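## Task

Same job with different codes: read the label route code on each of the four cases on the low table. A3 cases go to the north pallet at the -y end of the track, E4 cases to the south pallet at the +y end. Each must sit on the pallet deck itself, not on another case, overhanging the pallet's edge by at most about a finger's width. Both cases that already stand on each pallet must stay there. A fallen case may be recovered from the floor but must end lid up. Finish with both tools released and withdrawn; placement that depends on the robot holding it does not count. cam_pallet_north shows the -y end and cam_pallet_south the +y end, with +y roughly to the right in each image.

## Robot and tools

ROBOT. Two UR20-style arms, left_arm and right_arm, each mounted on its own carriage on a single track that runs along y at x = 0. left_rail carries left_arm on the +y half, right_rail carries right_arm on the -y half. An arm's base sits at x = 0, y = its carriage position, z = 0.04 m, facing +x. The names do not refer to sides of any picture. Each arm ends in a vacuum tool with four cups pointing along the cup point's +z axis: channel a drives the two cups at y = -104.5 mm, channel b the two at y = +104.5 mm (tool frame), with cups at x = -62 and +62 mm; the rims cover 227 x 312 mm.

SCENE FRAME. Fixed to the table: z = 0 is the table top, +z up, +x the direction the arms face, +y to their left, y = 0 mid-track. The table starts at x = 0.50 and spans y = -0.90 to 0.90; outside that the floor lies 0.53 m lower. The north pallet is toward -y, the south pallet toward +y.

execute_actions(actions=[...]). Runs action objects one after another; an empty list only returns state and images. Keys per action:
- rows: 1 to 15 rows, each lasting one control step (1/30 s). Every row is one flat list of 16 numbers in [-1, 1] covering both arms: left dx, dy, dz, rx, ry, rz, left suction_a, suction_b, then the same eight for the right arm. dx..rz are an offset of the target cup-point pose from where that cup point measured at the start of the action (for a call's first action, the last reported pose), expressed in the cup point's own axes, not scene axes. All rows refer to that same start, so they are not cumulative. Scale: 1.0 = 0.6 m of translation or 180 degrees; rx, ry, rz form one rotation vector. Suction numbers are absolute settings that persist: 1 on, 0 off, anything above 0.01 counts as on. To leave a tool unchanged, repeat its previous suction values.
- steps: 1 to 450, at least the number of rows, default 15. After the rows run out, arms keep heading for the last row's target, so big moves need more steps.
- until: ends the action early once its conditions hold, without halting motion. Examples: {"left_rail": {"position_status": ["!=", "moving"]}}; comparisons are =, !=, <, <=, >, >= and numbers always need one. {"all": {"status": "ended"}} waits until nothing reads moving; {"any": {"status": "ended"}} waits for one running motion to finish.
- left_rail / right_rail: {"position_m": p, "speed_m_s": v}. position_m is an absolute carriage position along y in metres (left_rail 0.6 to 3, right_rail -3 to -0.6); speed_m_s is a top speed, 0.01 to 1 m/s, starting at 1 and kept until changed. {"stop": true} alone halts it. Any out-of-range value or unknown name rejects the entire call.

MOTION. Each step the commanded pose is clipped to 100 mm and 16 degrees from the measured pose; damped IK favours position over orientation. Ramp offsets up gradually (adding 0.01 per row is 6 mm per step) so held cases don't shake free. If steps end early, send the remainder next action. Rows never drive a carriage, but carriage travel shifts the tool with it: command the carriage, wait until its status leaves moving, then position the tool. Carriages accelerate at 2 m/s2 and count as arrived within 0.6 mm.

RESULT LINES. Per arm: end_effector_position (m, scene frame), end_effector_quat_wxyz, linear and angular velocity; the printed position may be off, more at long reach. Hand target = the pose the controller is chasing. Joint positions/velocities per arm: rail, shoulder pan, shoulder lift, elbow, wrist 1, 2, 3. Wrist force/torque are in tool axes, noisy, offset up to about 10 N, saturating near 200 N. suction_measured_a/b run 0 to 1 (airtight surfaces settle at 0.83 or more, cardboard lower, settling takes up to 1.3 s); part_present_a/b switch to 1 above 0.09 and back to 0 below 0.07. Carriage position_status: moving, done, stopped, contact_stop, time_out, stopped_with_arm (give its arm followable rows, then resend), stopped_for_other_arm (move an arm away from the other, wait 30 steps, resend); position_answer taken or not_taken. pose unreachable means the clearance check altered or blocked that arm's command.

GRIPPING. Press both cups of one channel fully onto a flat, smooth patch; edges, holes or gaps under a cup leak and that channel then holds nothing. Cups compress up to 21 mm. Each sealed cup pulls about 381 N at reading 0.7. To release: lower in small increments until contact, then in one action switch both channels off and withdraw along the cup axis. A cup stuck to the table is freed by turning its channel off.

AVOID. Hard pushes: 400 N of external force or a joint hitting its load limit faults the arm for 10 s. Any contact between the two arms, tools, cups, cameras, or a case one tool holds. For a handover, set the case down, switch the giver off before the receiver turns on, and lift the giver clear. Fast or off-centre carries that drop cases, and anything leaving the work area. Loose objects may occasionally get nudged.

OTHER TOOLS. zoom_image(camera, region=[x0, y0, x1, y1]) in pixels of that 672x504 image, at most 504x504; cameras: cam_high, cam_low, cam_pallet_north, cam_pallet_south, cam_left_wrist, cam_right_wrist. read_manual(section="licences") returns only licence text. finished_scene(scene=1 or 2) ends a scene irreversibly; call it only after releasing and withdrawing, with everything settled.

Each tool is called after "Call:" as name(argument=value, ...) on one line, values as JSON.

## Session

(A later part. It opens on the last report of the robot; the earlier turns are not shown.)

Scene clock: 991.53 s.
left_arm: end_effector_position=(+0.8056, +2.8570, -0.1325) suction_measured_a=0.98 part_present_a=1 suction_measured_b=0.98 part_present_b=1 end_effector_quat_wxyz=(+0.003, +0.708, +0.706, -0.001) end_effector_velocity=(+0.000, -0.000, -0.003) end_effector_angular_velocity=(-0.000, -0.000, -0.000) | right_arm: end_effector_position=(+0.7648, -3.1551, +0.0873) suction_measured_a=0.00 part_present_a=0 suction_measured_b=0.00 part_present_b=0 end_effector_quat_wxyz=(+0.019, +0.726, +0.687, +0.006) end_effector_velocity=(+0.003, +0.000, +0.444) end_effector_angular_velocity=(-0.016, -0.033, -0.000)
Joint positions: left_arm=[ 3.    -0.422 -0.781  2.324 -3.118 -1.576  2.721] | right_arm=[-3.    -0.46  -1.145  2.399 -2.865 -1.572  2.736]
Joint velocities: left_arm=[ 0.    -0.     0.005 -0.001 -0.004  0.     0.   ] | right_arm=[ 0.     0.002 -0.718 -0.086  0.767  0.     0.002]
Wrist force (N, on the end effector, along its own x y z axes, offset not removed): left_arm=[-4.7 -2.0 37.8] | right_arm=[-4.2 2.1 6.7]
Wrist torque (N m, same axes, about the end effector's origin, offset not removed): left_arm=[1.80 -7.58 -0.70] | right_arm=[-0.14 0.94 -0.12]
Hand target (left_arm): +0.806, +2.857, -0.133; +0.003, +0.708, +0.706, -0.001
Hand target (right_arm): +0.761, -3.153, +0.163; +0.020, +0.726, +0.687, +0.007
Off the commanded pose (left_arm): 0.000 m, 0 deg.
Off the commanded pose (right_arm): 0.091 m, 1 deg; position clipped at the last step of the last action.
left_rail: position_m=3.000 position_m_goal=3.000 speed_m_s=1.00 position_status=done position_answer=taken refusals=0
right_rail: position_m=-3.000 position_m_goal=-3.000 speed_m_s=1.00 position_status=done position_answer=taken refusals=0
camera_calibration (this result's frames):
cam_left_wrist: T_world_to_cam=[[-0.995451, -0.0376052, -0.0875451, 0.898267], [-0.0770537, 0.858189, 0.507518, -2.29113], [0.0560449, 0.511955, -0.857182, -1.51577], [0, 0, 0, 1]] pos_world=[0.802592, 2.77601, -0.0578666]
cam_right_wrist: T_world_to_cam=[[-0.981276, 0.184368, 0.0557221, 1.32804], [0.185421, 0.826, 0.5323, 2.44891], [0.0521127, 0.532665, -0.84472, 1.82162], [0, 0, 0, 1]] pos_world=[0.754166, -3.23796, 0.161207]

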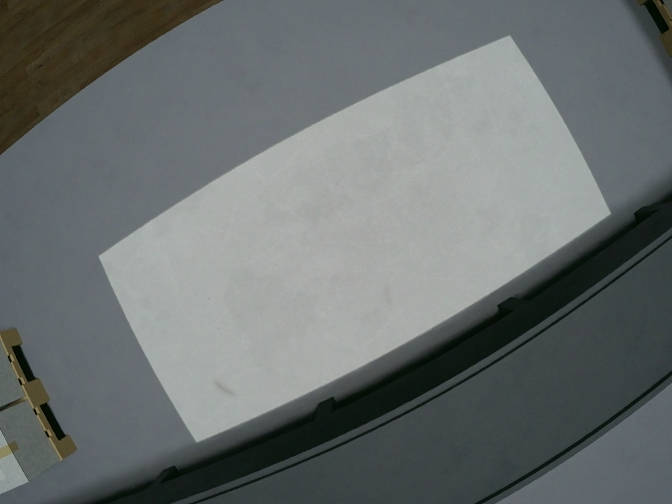

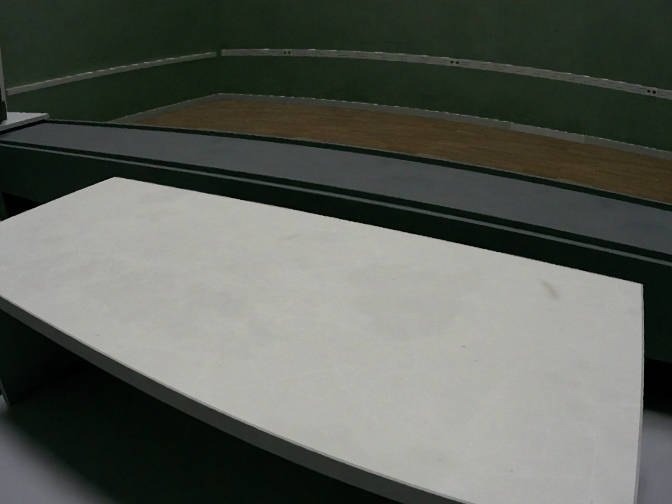

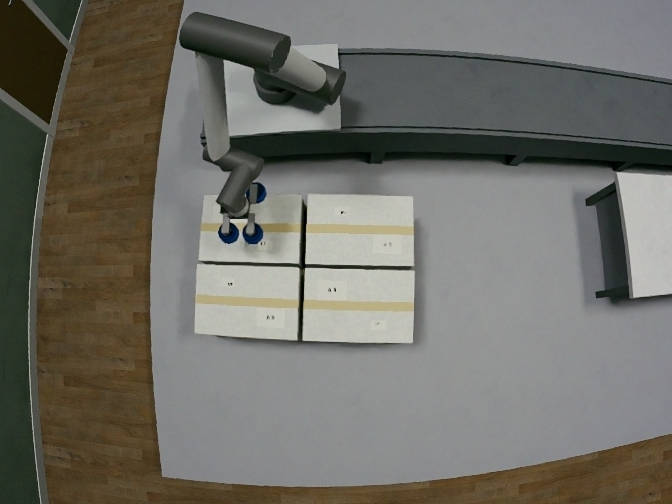

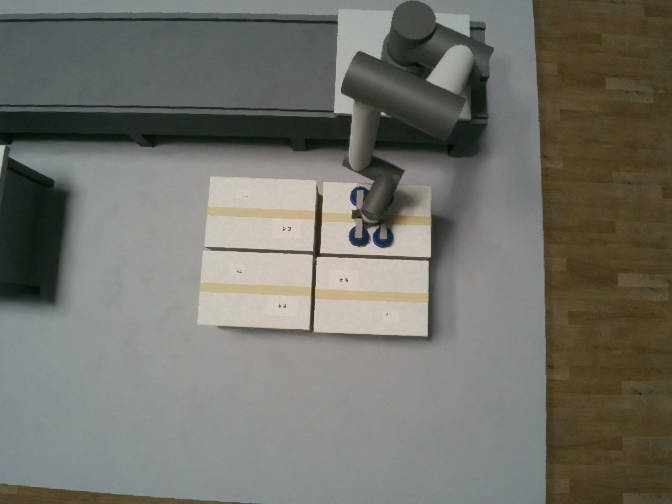

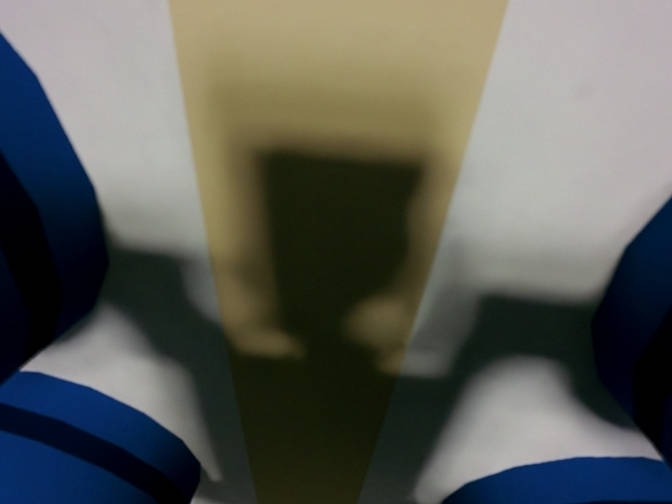

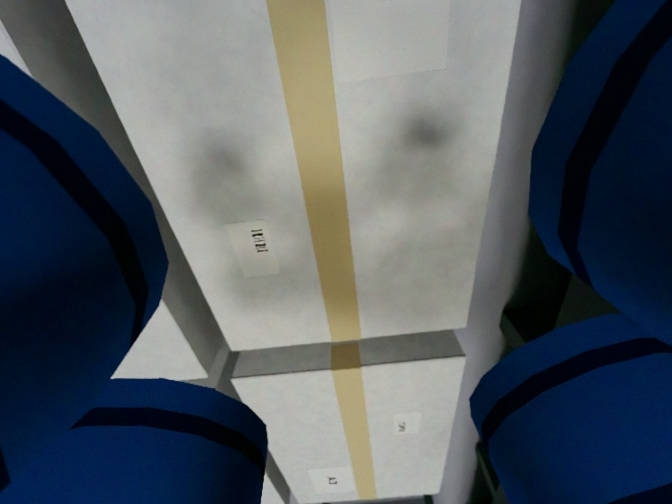

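Call:
execute_actions(actions=[{"rows":[
[0,0,0.002,0,0,0,1,1, 0,0,-0.15,0,0,0,0,0],
[0,0,0.003,0,0,0,1,1, 0,0,-0.15,0,0,0,0,0],
[0,0,0.004,0,0,0,1,1, 0,0,-0.15,0,0,0,0,0]
],"steps":9}])

Scene clock: 994.07 s.
left_arm: end_effector_position=(+0.8056, +2.8570, -0.1346) suction_measured_a=0.98 part_present_a=1 suction_measured_b=0.98 part_present_b=1 end_effector_quat_wxyz=(+0.003, +0.708, +0.706, -0.001) end_effector_velocity=(+0.000, -0.000, -0.003) end_effector_angular_velocity=(-0.000, -0.000, -0.000) | right_arm: end_effector_position=(+0.7616, -3.1533, +0.1752) suction_measured_a=0.00 part_present_a=0 suction_measured_b=0.00 part_present_b=0 end_effector_quat_wxyz=(+0.019, +0.726, +0.687, +0.007) end_effector_velocity=(+0.000, -0.000, +0.017) end_effector_angular_velocity=(+0.002, +0.003, +0.000)
Joint positions: left_arm=[ 3.    -0.422 -0.778  2.323 -3.12  -1.576  2.721] | right_arm=[-3.    -0.46  -1.285  2.376 -2.703 -1.572  2.736]
Joint velocities: left_arm=[ 0.    -0.     0.005 -0.001 -0.004  0.    -0.   ] | right_arm=[ 0.     0.    -0.025 -0.009  0.038  0.     0.   ]
Wrist force (N, on the end effector, along its own x y z axes, offset not removed): left_arm=[0.1 0.3 35.6] | right_arm=[-5.0 1.5 5.1]
Wrist torque (N m, same axes, about the end effector's origin, offset not removed): left_arm=[2.00 -8.29 -0.62] | right_arm=[-0.17 0.99 -0.23]
Hand target (left_arm): +0.806, +2.857, -0.135; +0.003, +0.708, +0.706, -0.001
Hand target (right_arm): +0.762, -3.153, +0.177; +0.019, +0.726, +0.687, +0.006
Off the commanded pose (left_arm): 0.000 m, 0 deg.
Off the commanded pose (right_arm): 0.002 m, 0 deg.
left_rail: position_m=3.000 position_m_goal=3.000 speed_m_s=1.00 position_status=done position_answer=taken refusals=0
right_rail: position_m=-3.000 position_m_goal=-3.000 speed_m_s=1.00 position_status=done position_answer=taken refusals=0
camera_calibration (this result's frames):
cam_left_wrist: T_world_to_cam=[[-0.995452, -0.0376038, -0.0875283, 0.898087], [-0.0770443, 0.858185, 0.507527, -2.29008], [0.0560305, 0.511962, -0.857179, -1.51752], [0, 0, 0, 1]] pos_world=[0.802592, 2.776, -0.0598952]
cam_right_wrist: T_world_to_cam=[[-0.981306, 0.184386, 0.0551401, 1.31987], [0.185136, 0.826155, 0.532158, 2.40196], [0.0525685, 0.532419, -0.844847, 1.89397], [0, 0, 0, 1]] pos_world=[0.75094, -3.23614, 0.249117]

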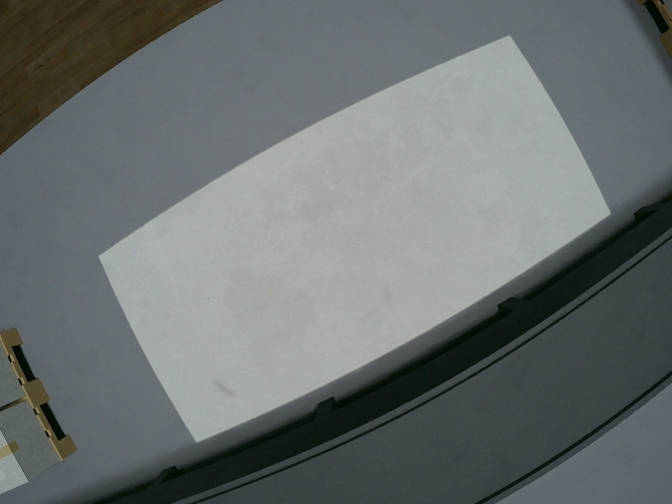

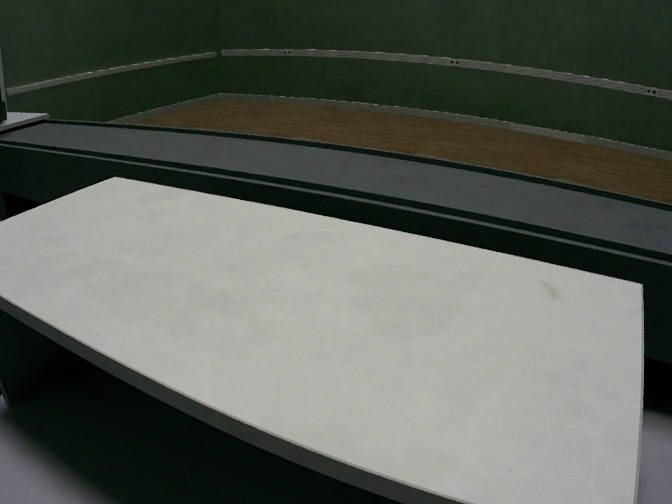

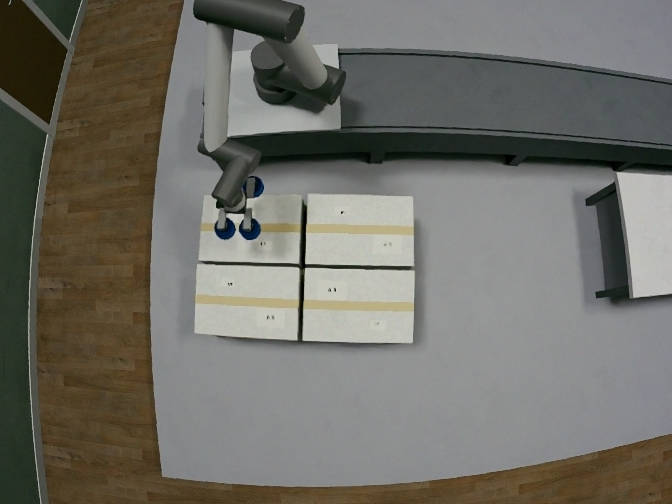

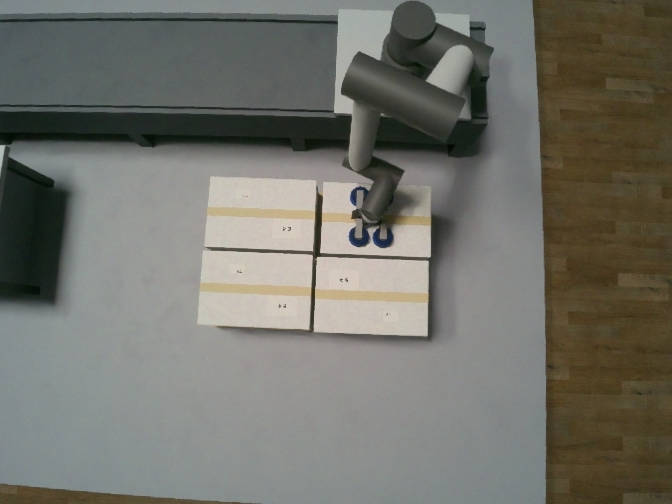

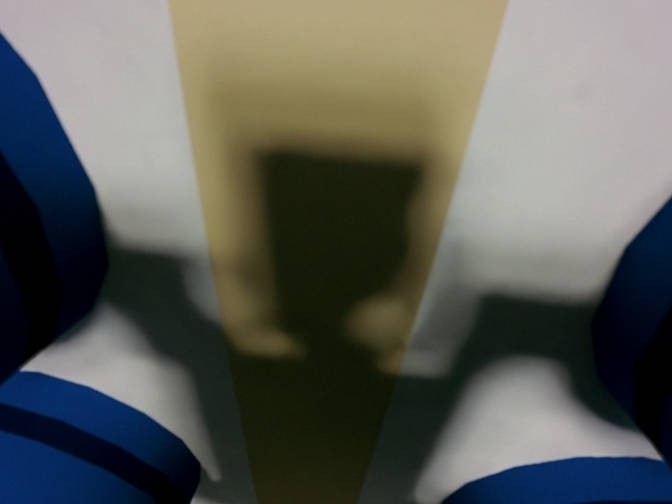

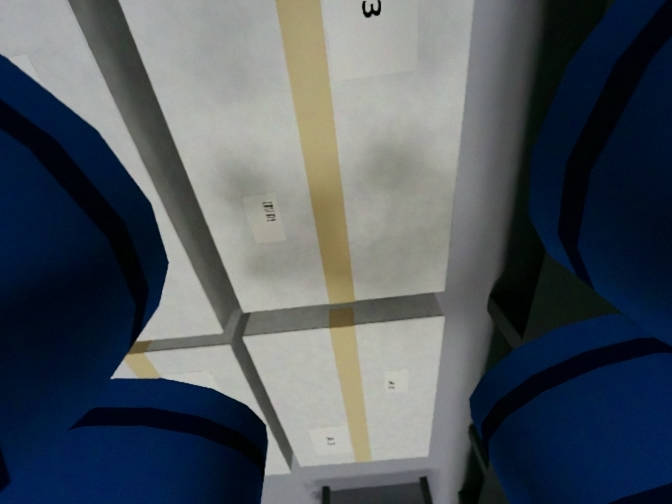

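Still hanging; next 2 mm step (left → −0.137).

Call:
execute_actions(actions=[{"rows":[
[0,0,0.002,0,0,0,1,1, 0,0,0,0,0,0,0,0],
[0,0,0.003,0,0,0,1,1, 0,0,0,0,0,0,0,0],
[0,0,0.004,0,0,0,1,1, 0,0,0,0,0,0,0,0]
],"steps":9}])

Scene clock: 996.00 s.
left_arm: end_effector_position=(+0.8058, +2.8569, -0.1363) suction_measured_a=0.98 part_present_a=1 suction_measured_b=0.98 part_present_b=1 end_effector_quat_wxyz=(+0.003, +0.708, +0.707, -0.001) end_effector_velocity=(+0.000, -0.000, -0.002) end_effector_angular_velocity=(-0.000, -0.000, -0.000) | right_arm: end_effector_position=(+0.7617, -3.1534, +0.1757) suction_measured_a=0.00 part_present_a=0 suction_measured_b=0.00 part_present_b=0 end_effector_quat_wxyz=(+0.019, +0.726, +0.687, +0.007) end_effector_velocity=(-0.000, +0.000, -0.003) end_effector_angular_velocity=(-0.000, -0.000, +0.000)
Joint positions: left_arm=[ 3.    -0.422 -0.775  2.322 -3.123 -1.575  2.721] | right_arm=[-3.    -0.46  -1.285  2.376 -2.702 -1.572  2.736]
Joint velocities: left_arm=[ 0.    -0.     0.004 -0.001 -0.003  0.    -0.   ] | right_arm=[ 0.    -0.     0.004  0.002 -0.006 -0.    -0.   ]
Wrist force (N, on the end effector, along its own x y z axes, offset not removed): left_arm=[-63.8 -45.8 -104.4] | right_arm=[-4.1 -0.1 8.8]
Wrist torque (N m, same axes, about the end effector's origin, offset not removed): left_arm=[-1.11 20.45 -8.48] | right_arm=[-0.29 0.88 -0.05]
Hand target (left_arm): +0.806, +2.857, -0.137; +0.003, +0.708, +0.706, -0.001
Hand target (right_arm): +0.762, -3.153, +0.175; +0.019, +0.726, +0.687, +0.007
Off the commanded pose (left_arm): 0.001 m, 0 deg.
Off the commanded pose (right_arm): 0.000 m, 0 deg.
left_rail: position_m=3.000 position_m_goal=3.000 speed_m_s=1.00 position_status=done position_answer=taken refusals=0
right_rail: position_m=-3.000 position_m_goal=-3.000 speed_m_s=1.00 position_status=done position_answer=taken refusals=0
camera_calibration (this result's frames):
cam_left_wrist: T_world_to_cam=[[-0.99541, -0.0376974, -0.0879643, 0.898253], [-0.0773403, 0.858241, 0.507386, -2.28899], [0.0563675, 0.51186, -0.857218, -1.51894], [0, 0, 0, 1]] pos_world=[0.802717, 2.77585, -0.0616424]
cam_right_wrist: T_world_to_cam=[[-0.981309, 0.184384, 0.0550886, 1.31996], [0.185108, 0.826168, 0.532148, 2.4018], [0.0526073, 0.532399, -0.844857, 1.89429], [0, 0, 0, 1]] pos_world=[0.751044, -3.23619, 0.249572]

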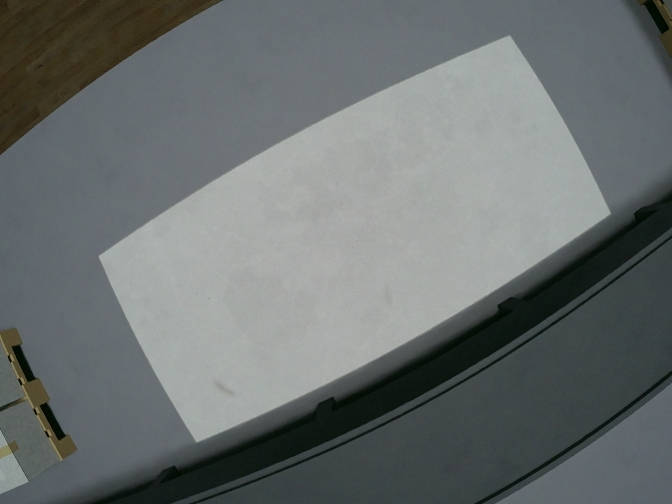

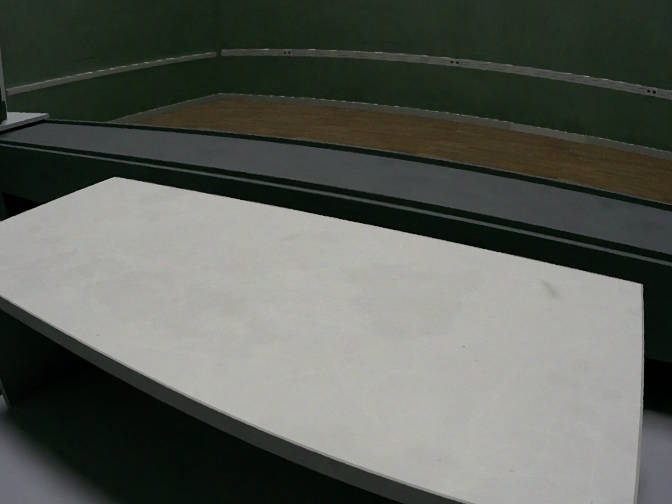

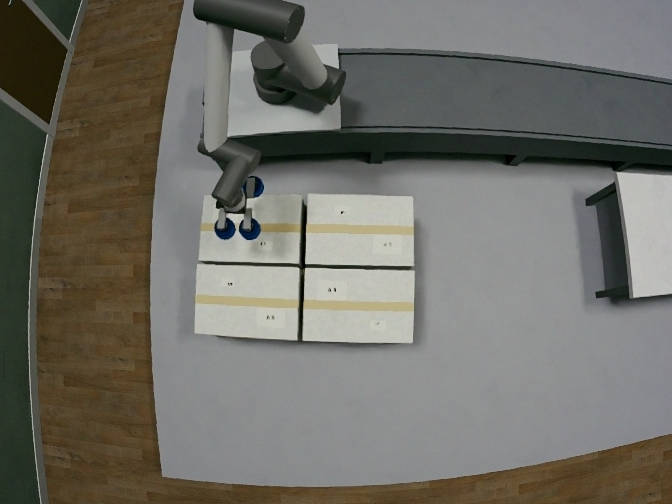

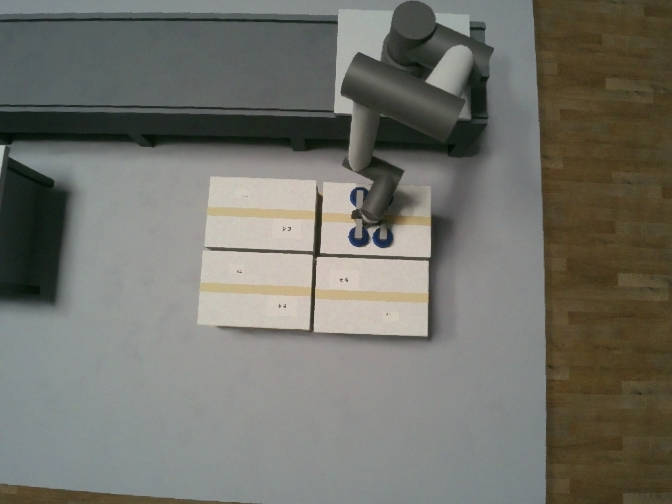

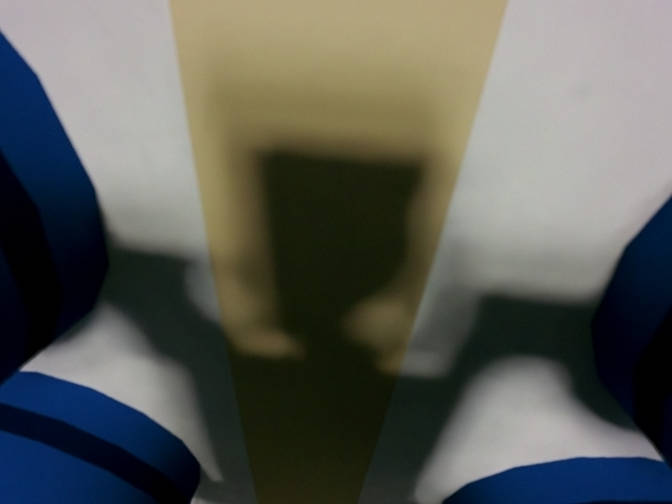

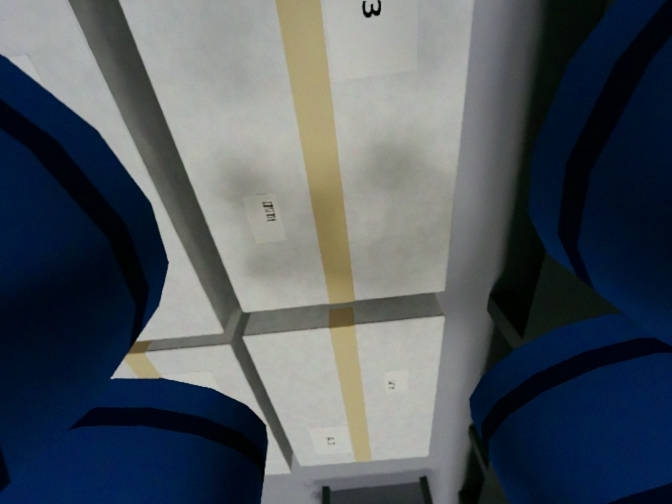

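Call:
execute_actions(actions=[{"rows":[
[0,0,-0.006,0,0,0,0,0, 0,0,0,0,0,0,0,0],
[0,0,-0.014,0,0,0,0,0, 0,0,0,0,0,0,0,0],
[0,0,-0.024,0,0,0,0,0, 0,0,0,0,0,0,0,0],
[0,0,-0.036,0,0,0,0,0, 0,0,0,0,0,0,0,0],
[0,0,-0.05,0,0,0,0,0, 0,0,0,0,0,0,0,0],
[0,0,-0.065,0,0,0,0,0, 0,0,0,0,0,0,0,0],
[0,0,-0.082,0,0,0,0,0, 0,0,0,0,0,0,0,0],
[0,0,-0.10,0,0,0,0,0, 0,0,0,0,0,0,0,0],
[0,0,-0.125,0,0,0,0,0, 0,0,0,0,0,0,0,0],
[0,0,-0.15,0,0,0,0,0, 0,0,0,0,0,0,0,0],
[0,0,-0.175,0,0,0,0,0, 0,0,0,0,0,0,0,0],
[0,0,-0.20,0,0,0,0,0, 0,0,0,0,0,0,0,0],
[0,0,-0.225,0,0,0,0,0, 0,0,0,0,0,0,0,0],
[0,0,-0.25,0,0,0,0,0, 0,0,0,0,0,0,0,0],
[0,0,-0.45,0,0,0,0,0, 0,0,0,0,0,0,0,0]
],"steps":30}])

Call:
zoom_image(camera="cam_pallet_south", region=[180, 150, 460, 350])

Call:
zoom_image(camera="cam_pallet_north", region=[170, 170, 450, 370])

Scene clock: 1002.03 s.
left_arm: end_effector_position=(+0.8056, +2.8588, +0.1225) suction_measured_a=0.00 part_present_a=0 suction_measured_b=0.00 part_present_b=0 end_effector_quat_wxyz=(+0.005, +0.708, +0.706, -0.000) end_effector_velocity=(-0.004, -0.001, +0.088) end_effector_angular_velocity=(+0.012, +0.026, -0.001) | right_arm: end_effector_position=(+0.7617, -3.1534, +0.1757) suction_measured_a=0.00 part_present_a=0 suction_measured_b=0.00 part_present_b=0 end_effector_quat_wxyz=(+0.019, +0.726, +0.687, +0.007) end_effector_velocity=(+0.000, -0.000, +0.000) end_effector_angular_velocity=(-0.000, -0.000, +0.000)
Joint positions: left_arm=[ 3.    -0.42  -1.178  2.323 -2.725 -1.575  2.723] | right_arm=[-3.    -0.46  -1.285  2.376 -2.702 -1.572  2.736]
Joint velocities: left_arm=[ 0.    -0.003 -0.132 -0.033  0.194 -0.    -0.002] | right_arm=[ 0. -0. -0. -0.  0.  0. -0.]
Wrist force (N, on the end effector, along its own x y z axes, offset not removed): left_arm=[-3.2 -3.7 -2.1] | right_arm=[-5.3 3.3 8.7]
Wrist torque (N m, same axes, about the end effector's origin, offset not removed): left_arm=[-0.56 0.68 -0.60] | right_arm=[0.20 1.08 -0.30]
Hand target (left_arm): +0.805, +2.859, +0.134; +0.003, +0.708, +0.707, -0.001
Hand target (right_arm): +0.762, -3.153, +0.176; +0.019, +0.726, +0.687, +0.007
Off the commanded pose (left_arm): 0.011 m, 0 deg.
Off the commanded pose (right_arm): 0.000 m, 0 deg.
left_rail: position_m=3.000 position_m_goal=3.000 speed_m_s=1.00 position_status=done position_answer=taken refusals=0
right_rail: position_m=-3.000 position_m_goal=-3.000 speed_m_s=1.00 position_status=done position_answer=taken refusals=0
camera_calibration (this result's frames):
cam_left_wrist: T_world_to_cam=[[-0.995018, -0.0376411, -0.0923118, 0.920935], [-0.0794126, 0.859052, 0.505691, -2.42243], [0.0602659, 0.510503, -0.857762, -1.2973], [0, 0, 0, 1]] pos_world=[0.802158, 2.77794, 0.197243]
cam_right_wrist: T_world_to_cam=[[-0.981309, 0.184384, 0.0550977, 1.31995], [0.185112, 0.826166, 0.53215, 2.40179], [0.0526001, 0.532402, -0.844856, 1.8943], [0, 0, 0, 1]] pos_world=[0.751039, -3.23619, 0.249566]

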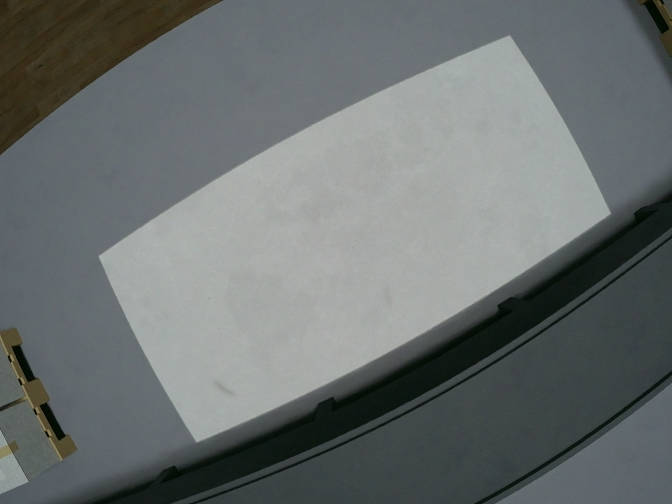

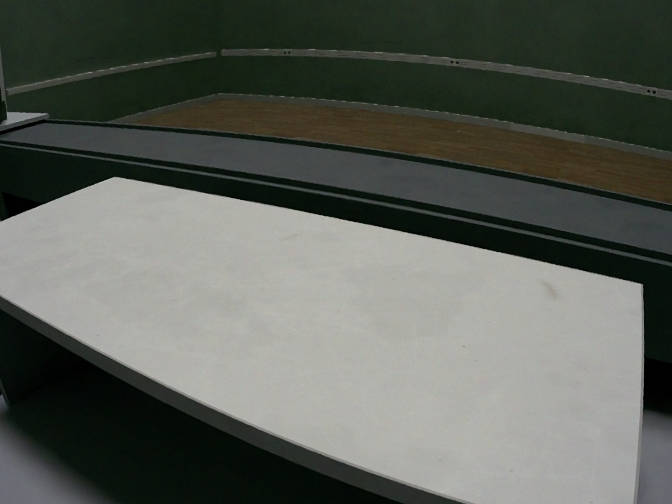

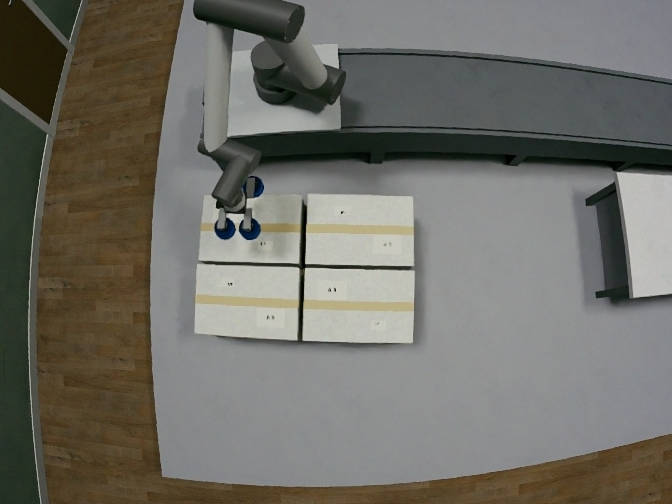

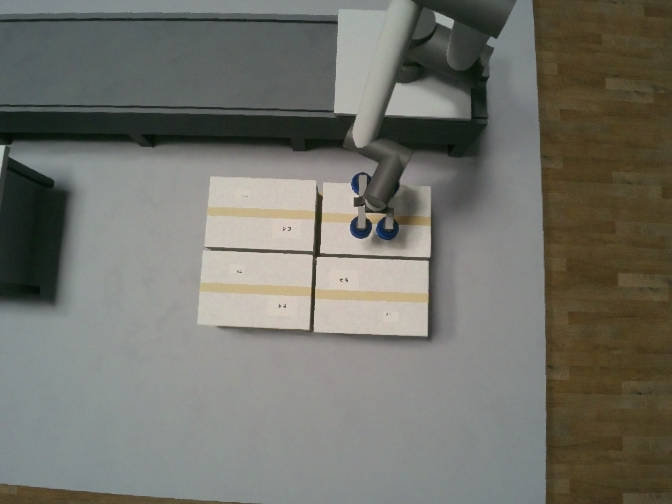

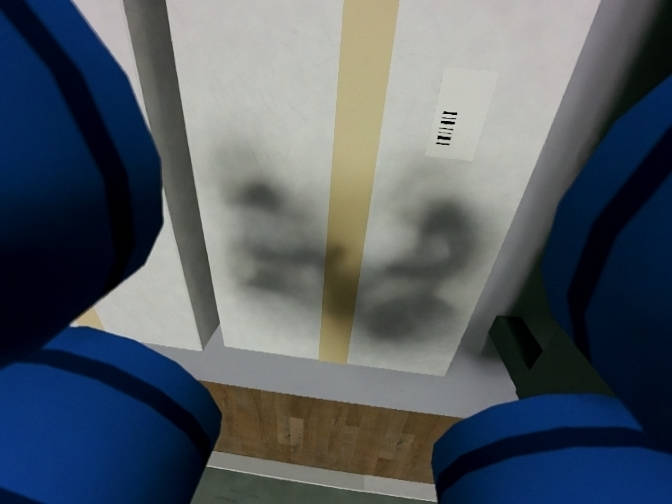

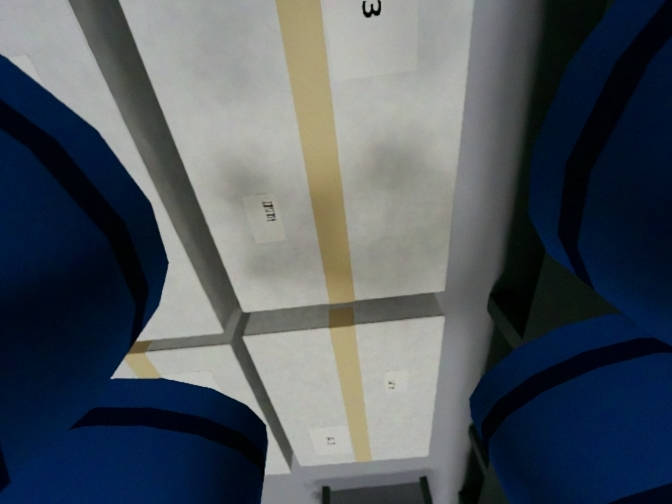

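Region (180, 150, 460, 350) of cam_pallet_south's 672x504 image, scaled by 1.800, with more detail than that image has; it fills the top 360 rows of this view, and the rest is white.

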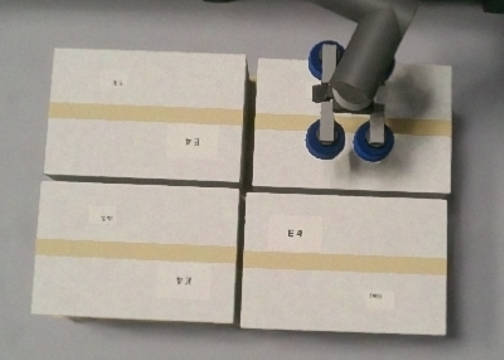

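Region (170, 170, 450, 370) of cam_pallet_north's 672x504 image, scaled by 1.800, with more detail than that image has; it fills the top 360 rows of this view, and the rest is white.

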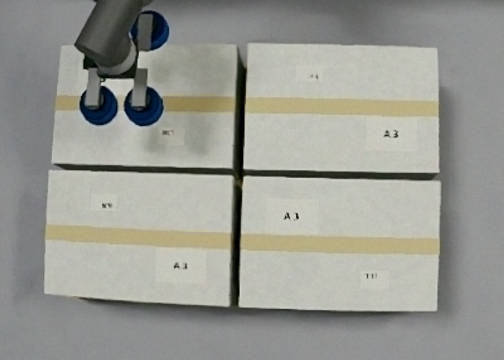

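Call:
execute_actions(actions=[{"left_rail":{"position_m":1.7},"right_rail":{"position_m":-1.7},"steps":1}])

Scene clock: 1006.23 s.
left_arm: end_effector_position=(+0.8050, +2.8585, +0.1340) suction_measured_a=0.00 part_present_a=0 suction_measured_b=0.00 part_present_b=0 end_effector_quat_wxyz=(+0.003, +0.708, +0.707, -0.001) end_effector_velocity=(-0.000, -0.005, +0.000) end_effector_angular_velocity=(+0.000, +0.001, +0.000) | right_arm: end_effector_position=(+0.7617, -3.1533, +0.1757) suction_measured_a=0.00 part_present_a=0 suction_measured_b=0.00 part_present_b=0 end_effector_quat_wxyz=(+0.019, +0.726, +0.687, +0.007) end_effector_velocity=(+0.000, +0.005, +0.000) end_effector_angular_velocity=(-0.000, -0.000, -0.000)
Joint positions: left_arm=[ 3.    -0.421 -1.195  2.318 -2.7   -1.575  2.723] | right_arm=[-3.    -0.46  -1.285  2.376 -2.702 -1.572  2.736]
Joint velocities: left_arm=[-0.005  0.    -0.001 -0.     0.002  0.    -0.   ] | right_arm=[ 0.005 -0.    -0.    -0.    -0.    -0.     0.   ]
Wrist force (N, on the end effector, along its own x y z axes, offset not removed): left_arm=[-3.2 -2.0 2.8] | right_arm=[-5.2 1.4 7.1]
Wrist torque (N m, same axes, about the end effector's origin, offset not removed): left_arm=[-0.22 0.63 -0.60] | right_arm=[-0.17 1.14 -0.22]
Hand target (left_arm): +0.805, +2.856, +0.134; +0.003, +0.708, +0.707, -0.001
Hand target (right_arm): +0.762, -3.151, +0.176; +0.019, +0.726, +0.687, +0.007
Off the commanded pose (left_arm): 0.000 m, 0 deg.
Off the commanded pose (right_arm): 0.000 m, 0 deg.
left_rail: position_m=3.000 position_m_goal=1.700 speed_m_s=1.00 position_status=moving position_answer=taken refusals=0
right_rail: position_m=-3.000 position_m_goal=-1.700 speed_m_s=1.00 position_status=moving position_answer=taken refusals=0
camera_calibration (this result's frames):
cam_left_wrist: T_world_to_cam=[[-0.995364, -0.0377121, -0.0884788, 0.92137], [-0.077603, 0.85835, 0.507162, -2.42768], [0.0568197, 0.511677, -0.857297, -1.28789], [0, 0, 0, 1]] pos_world=[0.80188, 2.77753, 0.208644]
cam_right_wrist: T_world_to_cam=[[-0.981309, 0.184384, 0.0550879, 1.31996], [0.185107, 0.826169, 0.532147, 2.40178], [0.0526077, 0.532398, -0.844858, 1.89427], [0, 0, 0, 1]] pos_world=[0.751045, -3.23616, 0.249573]

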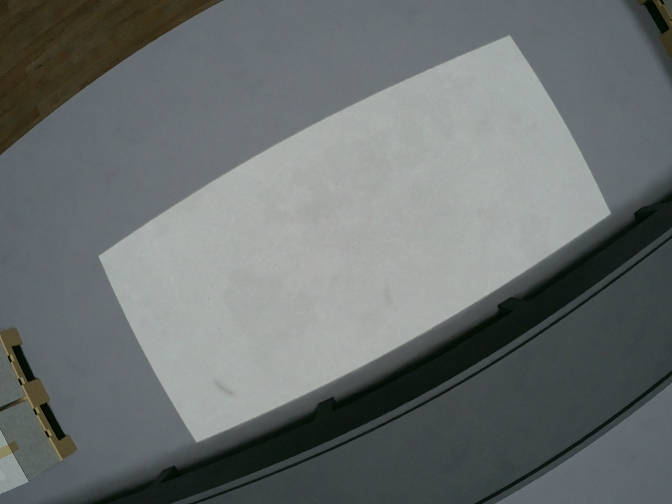

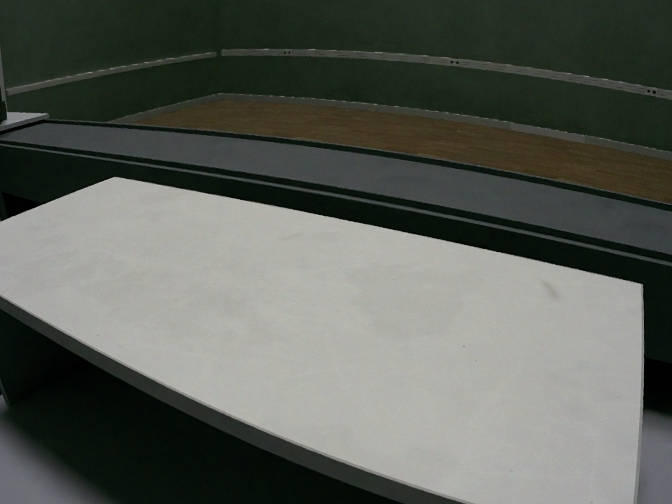

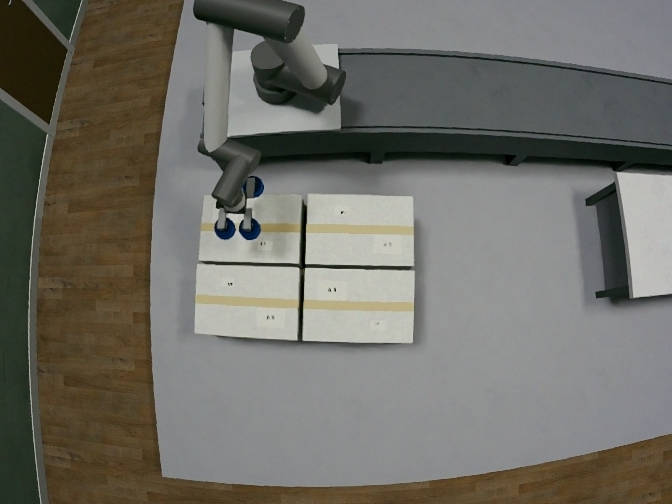

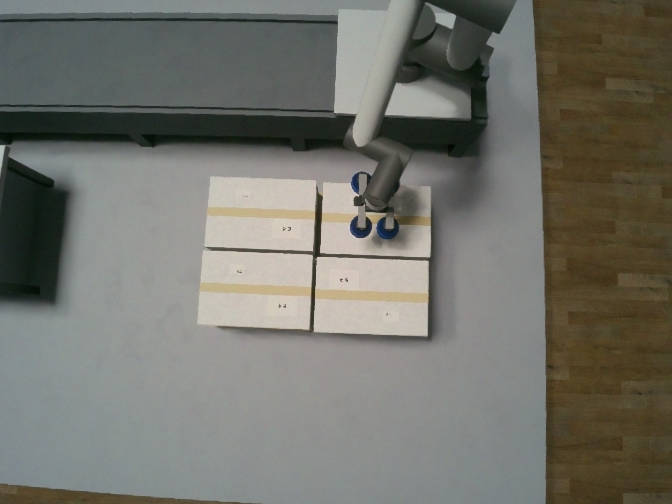

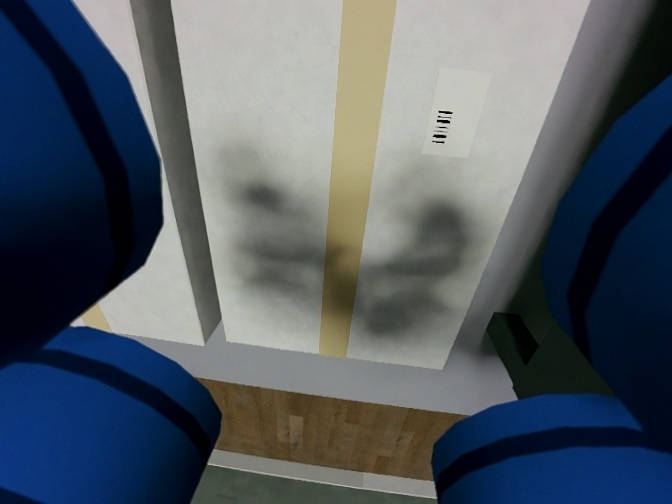

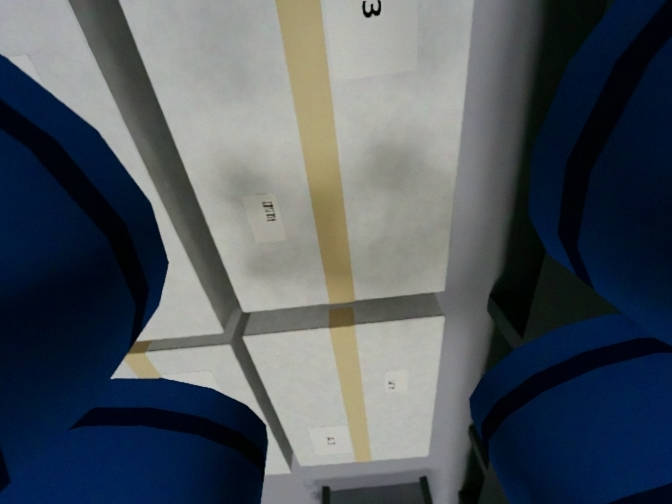

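Call:
execute_actions(actions=[])

Call:
zoom_image(camera="cam_pallet_south", region=[180, 150, 460, 350])

Call:
zoom_image(camera="cam_pallet_north", region=[170, 170, 450, 370])

Scene clock: 1009.53 s.
left_arm: end_effector_position=(+0.8050, +1.5584, +0.1342) suction_measured_a=0.00 part_present_a=0 suction_measured_b=0.00 part_present_b=0 end_effector_quat_wxyz=(+0.003, +0.708, +0.707, -0.001) end_effector_velocity=(-0.000, +0.000, -0.000) end_effector_angular_velocity=(+0.000, +0.000, -0.000) | right_arm: end_effector_position=(+0.7617, -1.8532, +0.1757) suction_measured_a=0.00 part_present_a=0 suction_measured_b=0.00 part_present_b=0 end_effector_quat_wxyz=(+0.019, +0.726, +0.687, +0.007) end_effector_velocity=(+0.000, -0.000, +0.000) end_effector_angular_velocity=(-0.000, -0.000, +0.000)
Joint positions: left_arm=[ 1.7   -0.421 -1.196  2.318 -2.698 -1.576  2.723] | right_arm=[-1.7   -0.46  -1.285  2.376 -2.702 -1.572  2.736]
Joint velocities: left_arm=[ 0. -0. -0.  0. -0. -0.  0.] | right_arm=[ 0. -0.  0. -0. -0. -0. -0.]
Wrist force (N, on the end effector, along its own x y z axes, offset not removed): left_arm=[-4.1 -2.4 4.1] | right_arm=[-4.3 1.7 8.3]
Wrist torque (N m, same axes, about the end effector's origin, offset not removed): left_arm=[-0.17 0.95 -0.52] | right_arm=[-0.08 0.94 -0.18]
Hand target (left_arm): +0.805, +1.559, +0.134; +0.003, +0.708, +0.707, -0.001
Hand target (right_arm): +0.762, -1.853, +0.176; +0.019, +0.726, +0.687, +0.007
Off the commanded pose (left_arm): 0.000 m, 0 deg.
Off the commanded pose (right_arm): 0.000 m, 0 deg.
left_rail: position_m=1.700 position_m_goal=1.700 speed_m_s=1.00 position_status=done position_answer=taken refusals=0
right_rail: position_m=-1.700 position_m_goal=-1.700 speed_m_s=1.00 position_status=done position_answer=taken refusals=0
camera_calibration (this result's frames):
cam_left_wrist: T_world_to_cam=[[-0.99541, -0.0377, -0.0879665, 0.872347], [-0.0773422, 0.858254, 0.507364, -1.31187], [0.0563699, 0.511839, -0.85723, -0.622345], [0, 0, 0, 1]] pos_world=[0.801962, 1.47734, 0.208839]
cam_right_wrist: T_world_to_cam=[[-0.981309, 0.184384, 0.0550994, 1.08022], [0.185113, 0.826166, 0.53215, 1.32761], [0.052599, 0.532403, -0.844855, 1.20207], [0, 0, 0, 1]] pos_world=[0.751042, -1.93598, 0.24957]

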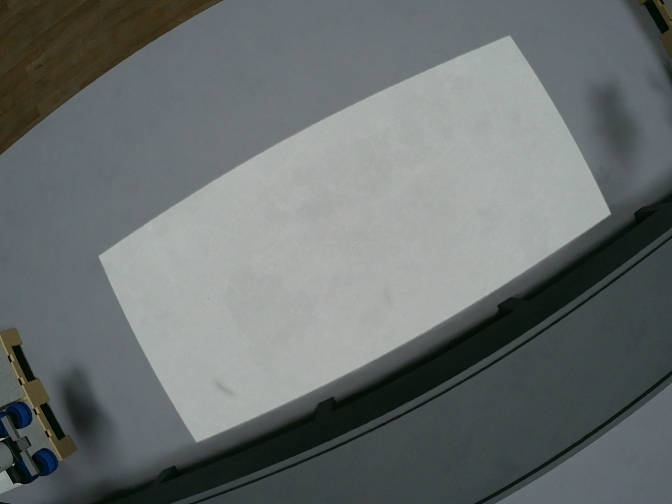

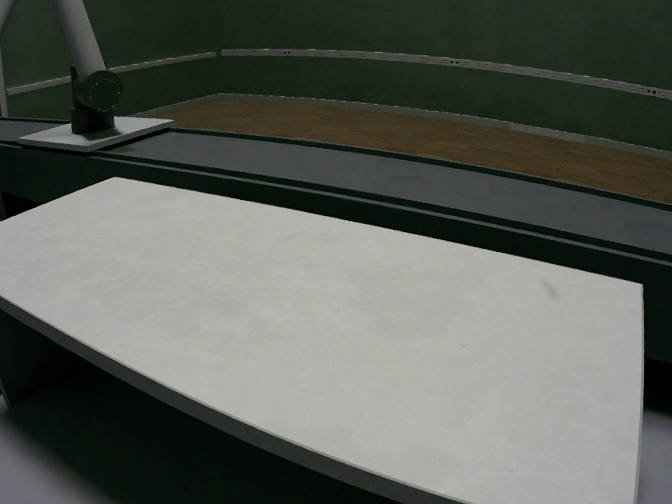

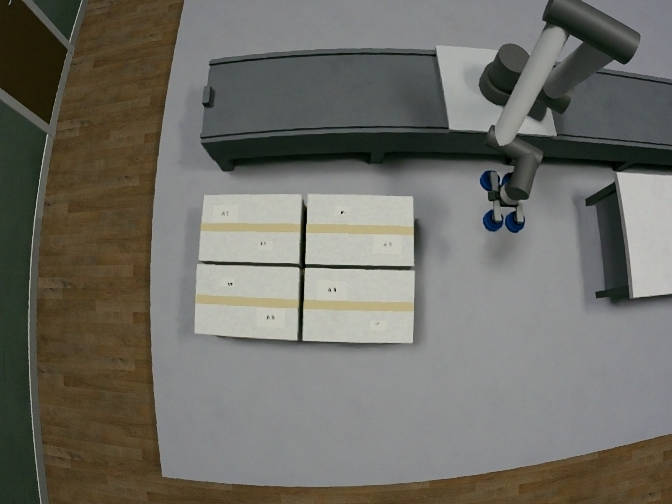

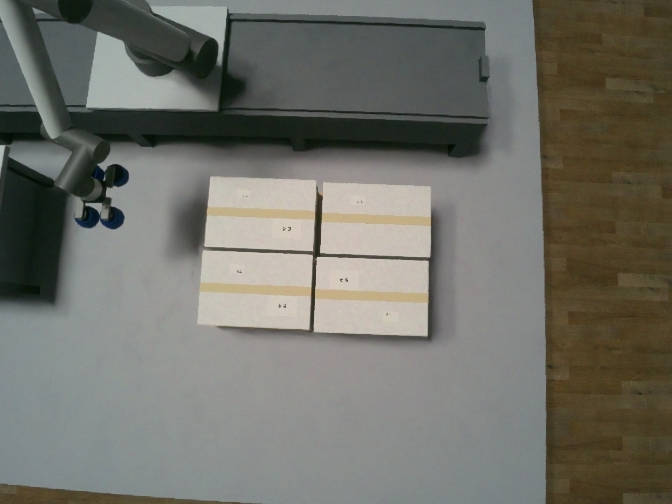

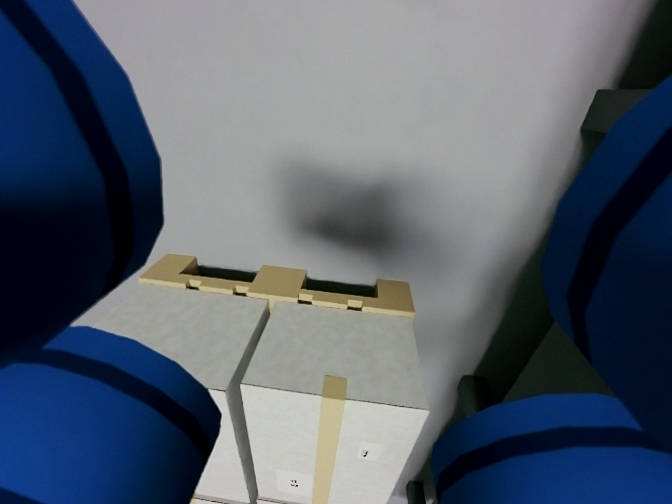

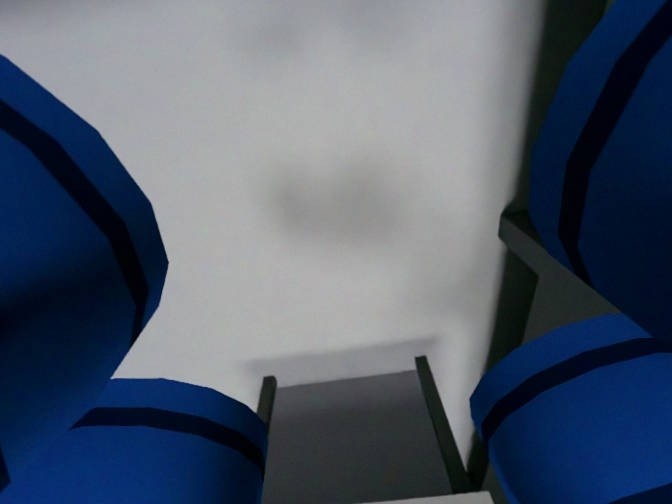

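Region (180, 150, 460, 350) of cam_pallet_south's 672x504 image, scaled by 1.800, with more detail than that image has; it fills the top 360 rows of this view, and the rest is white.

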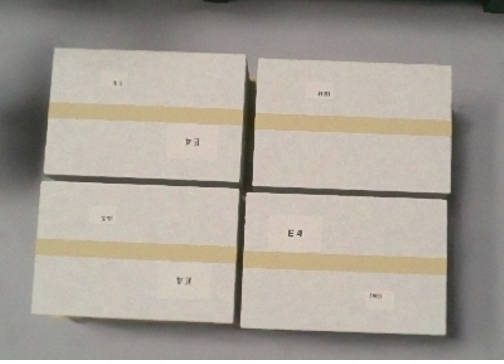

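Region (170, 170, 450, 370) of cam_pallet_north's 672x504 image, scaled by 1.800, with more detail than that image has; it fills the top 360 rows of this view, and the rest is white.

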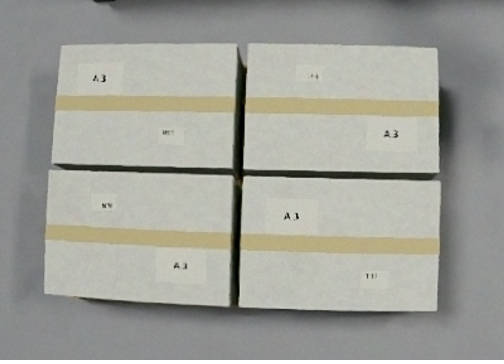

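Call:
finished_scene(scene=2)

The scene is finished: the task was done.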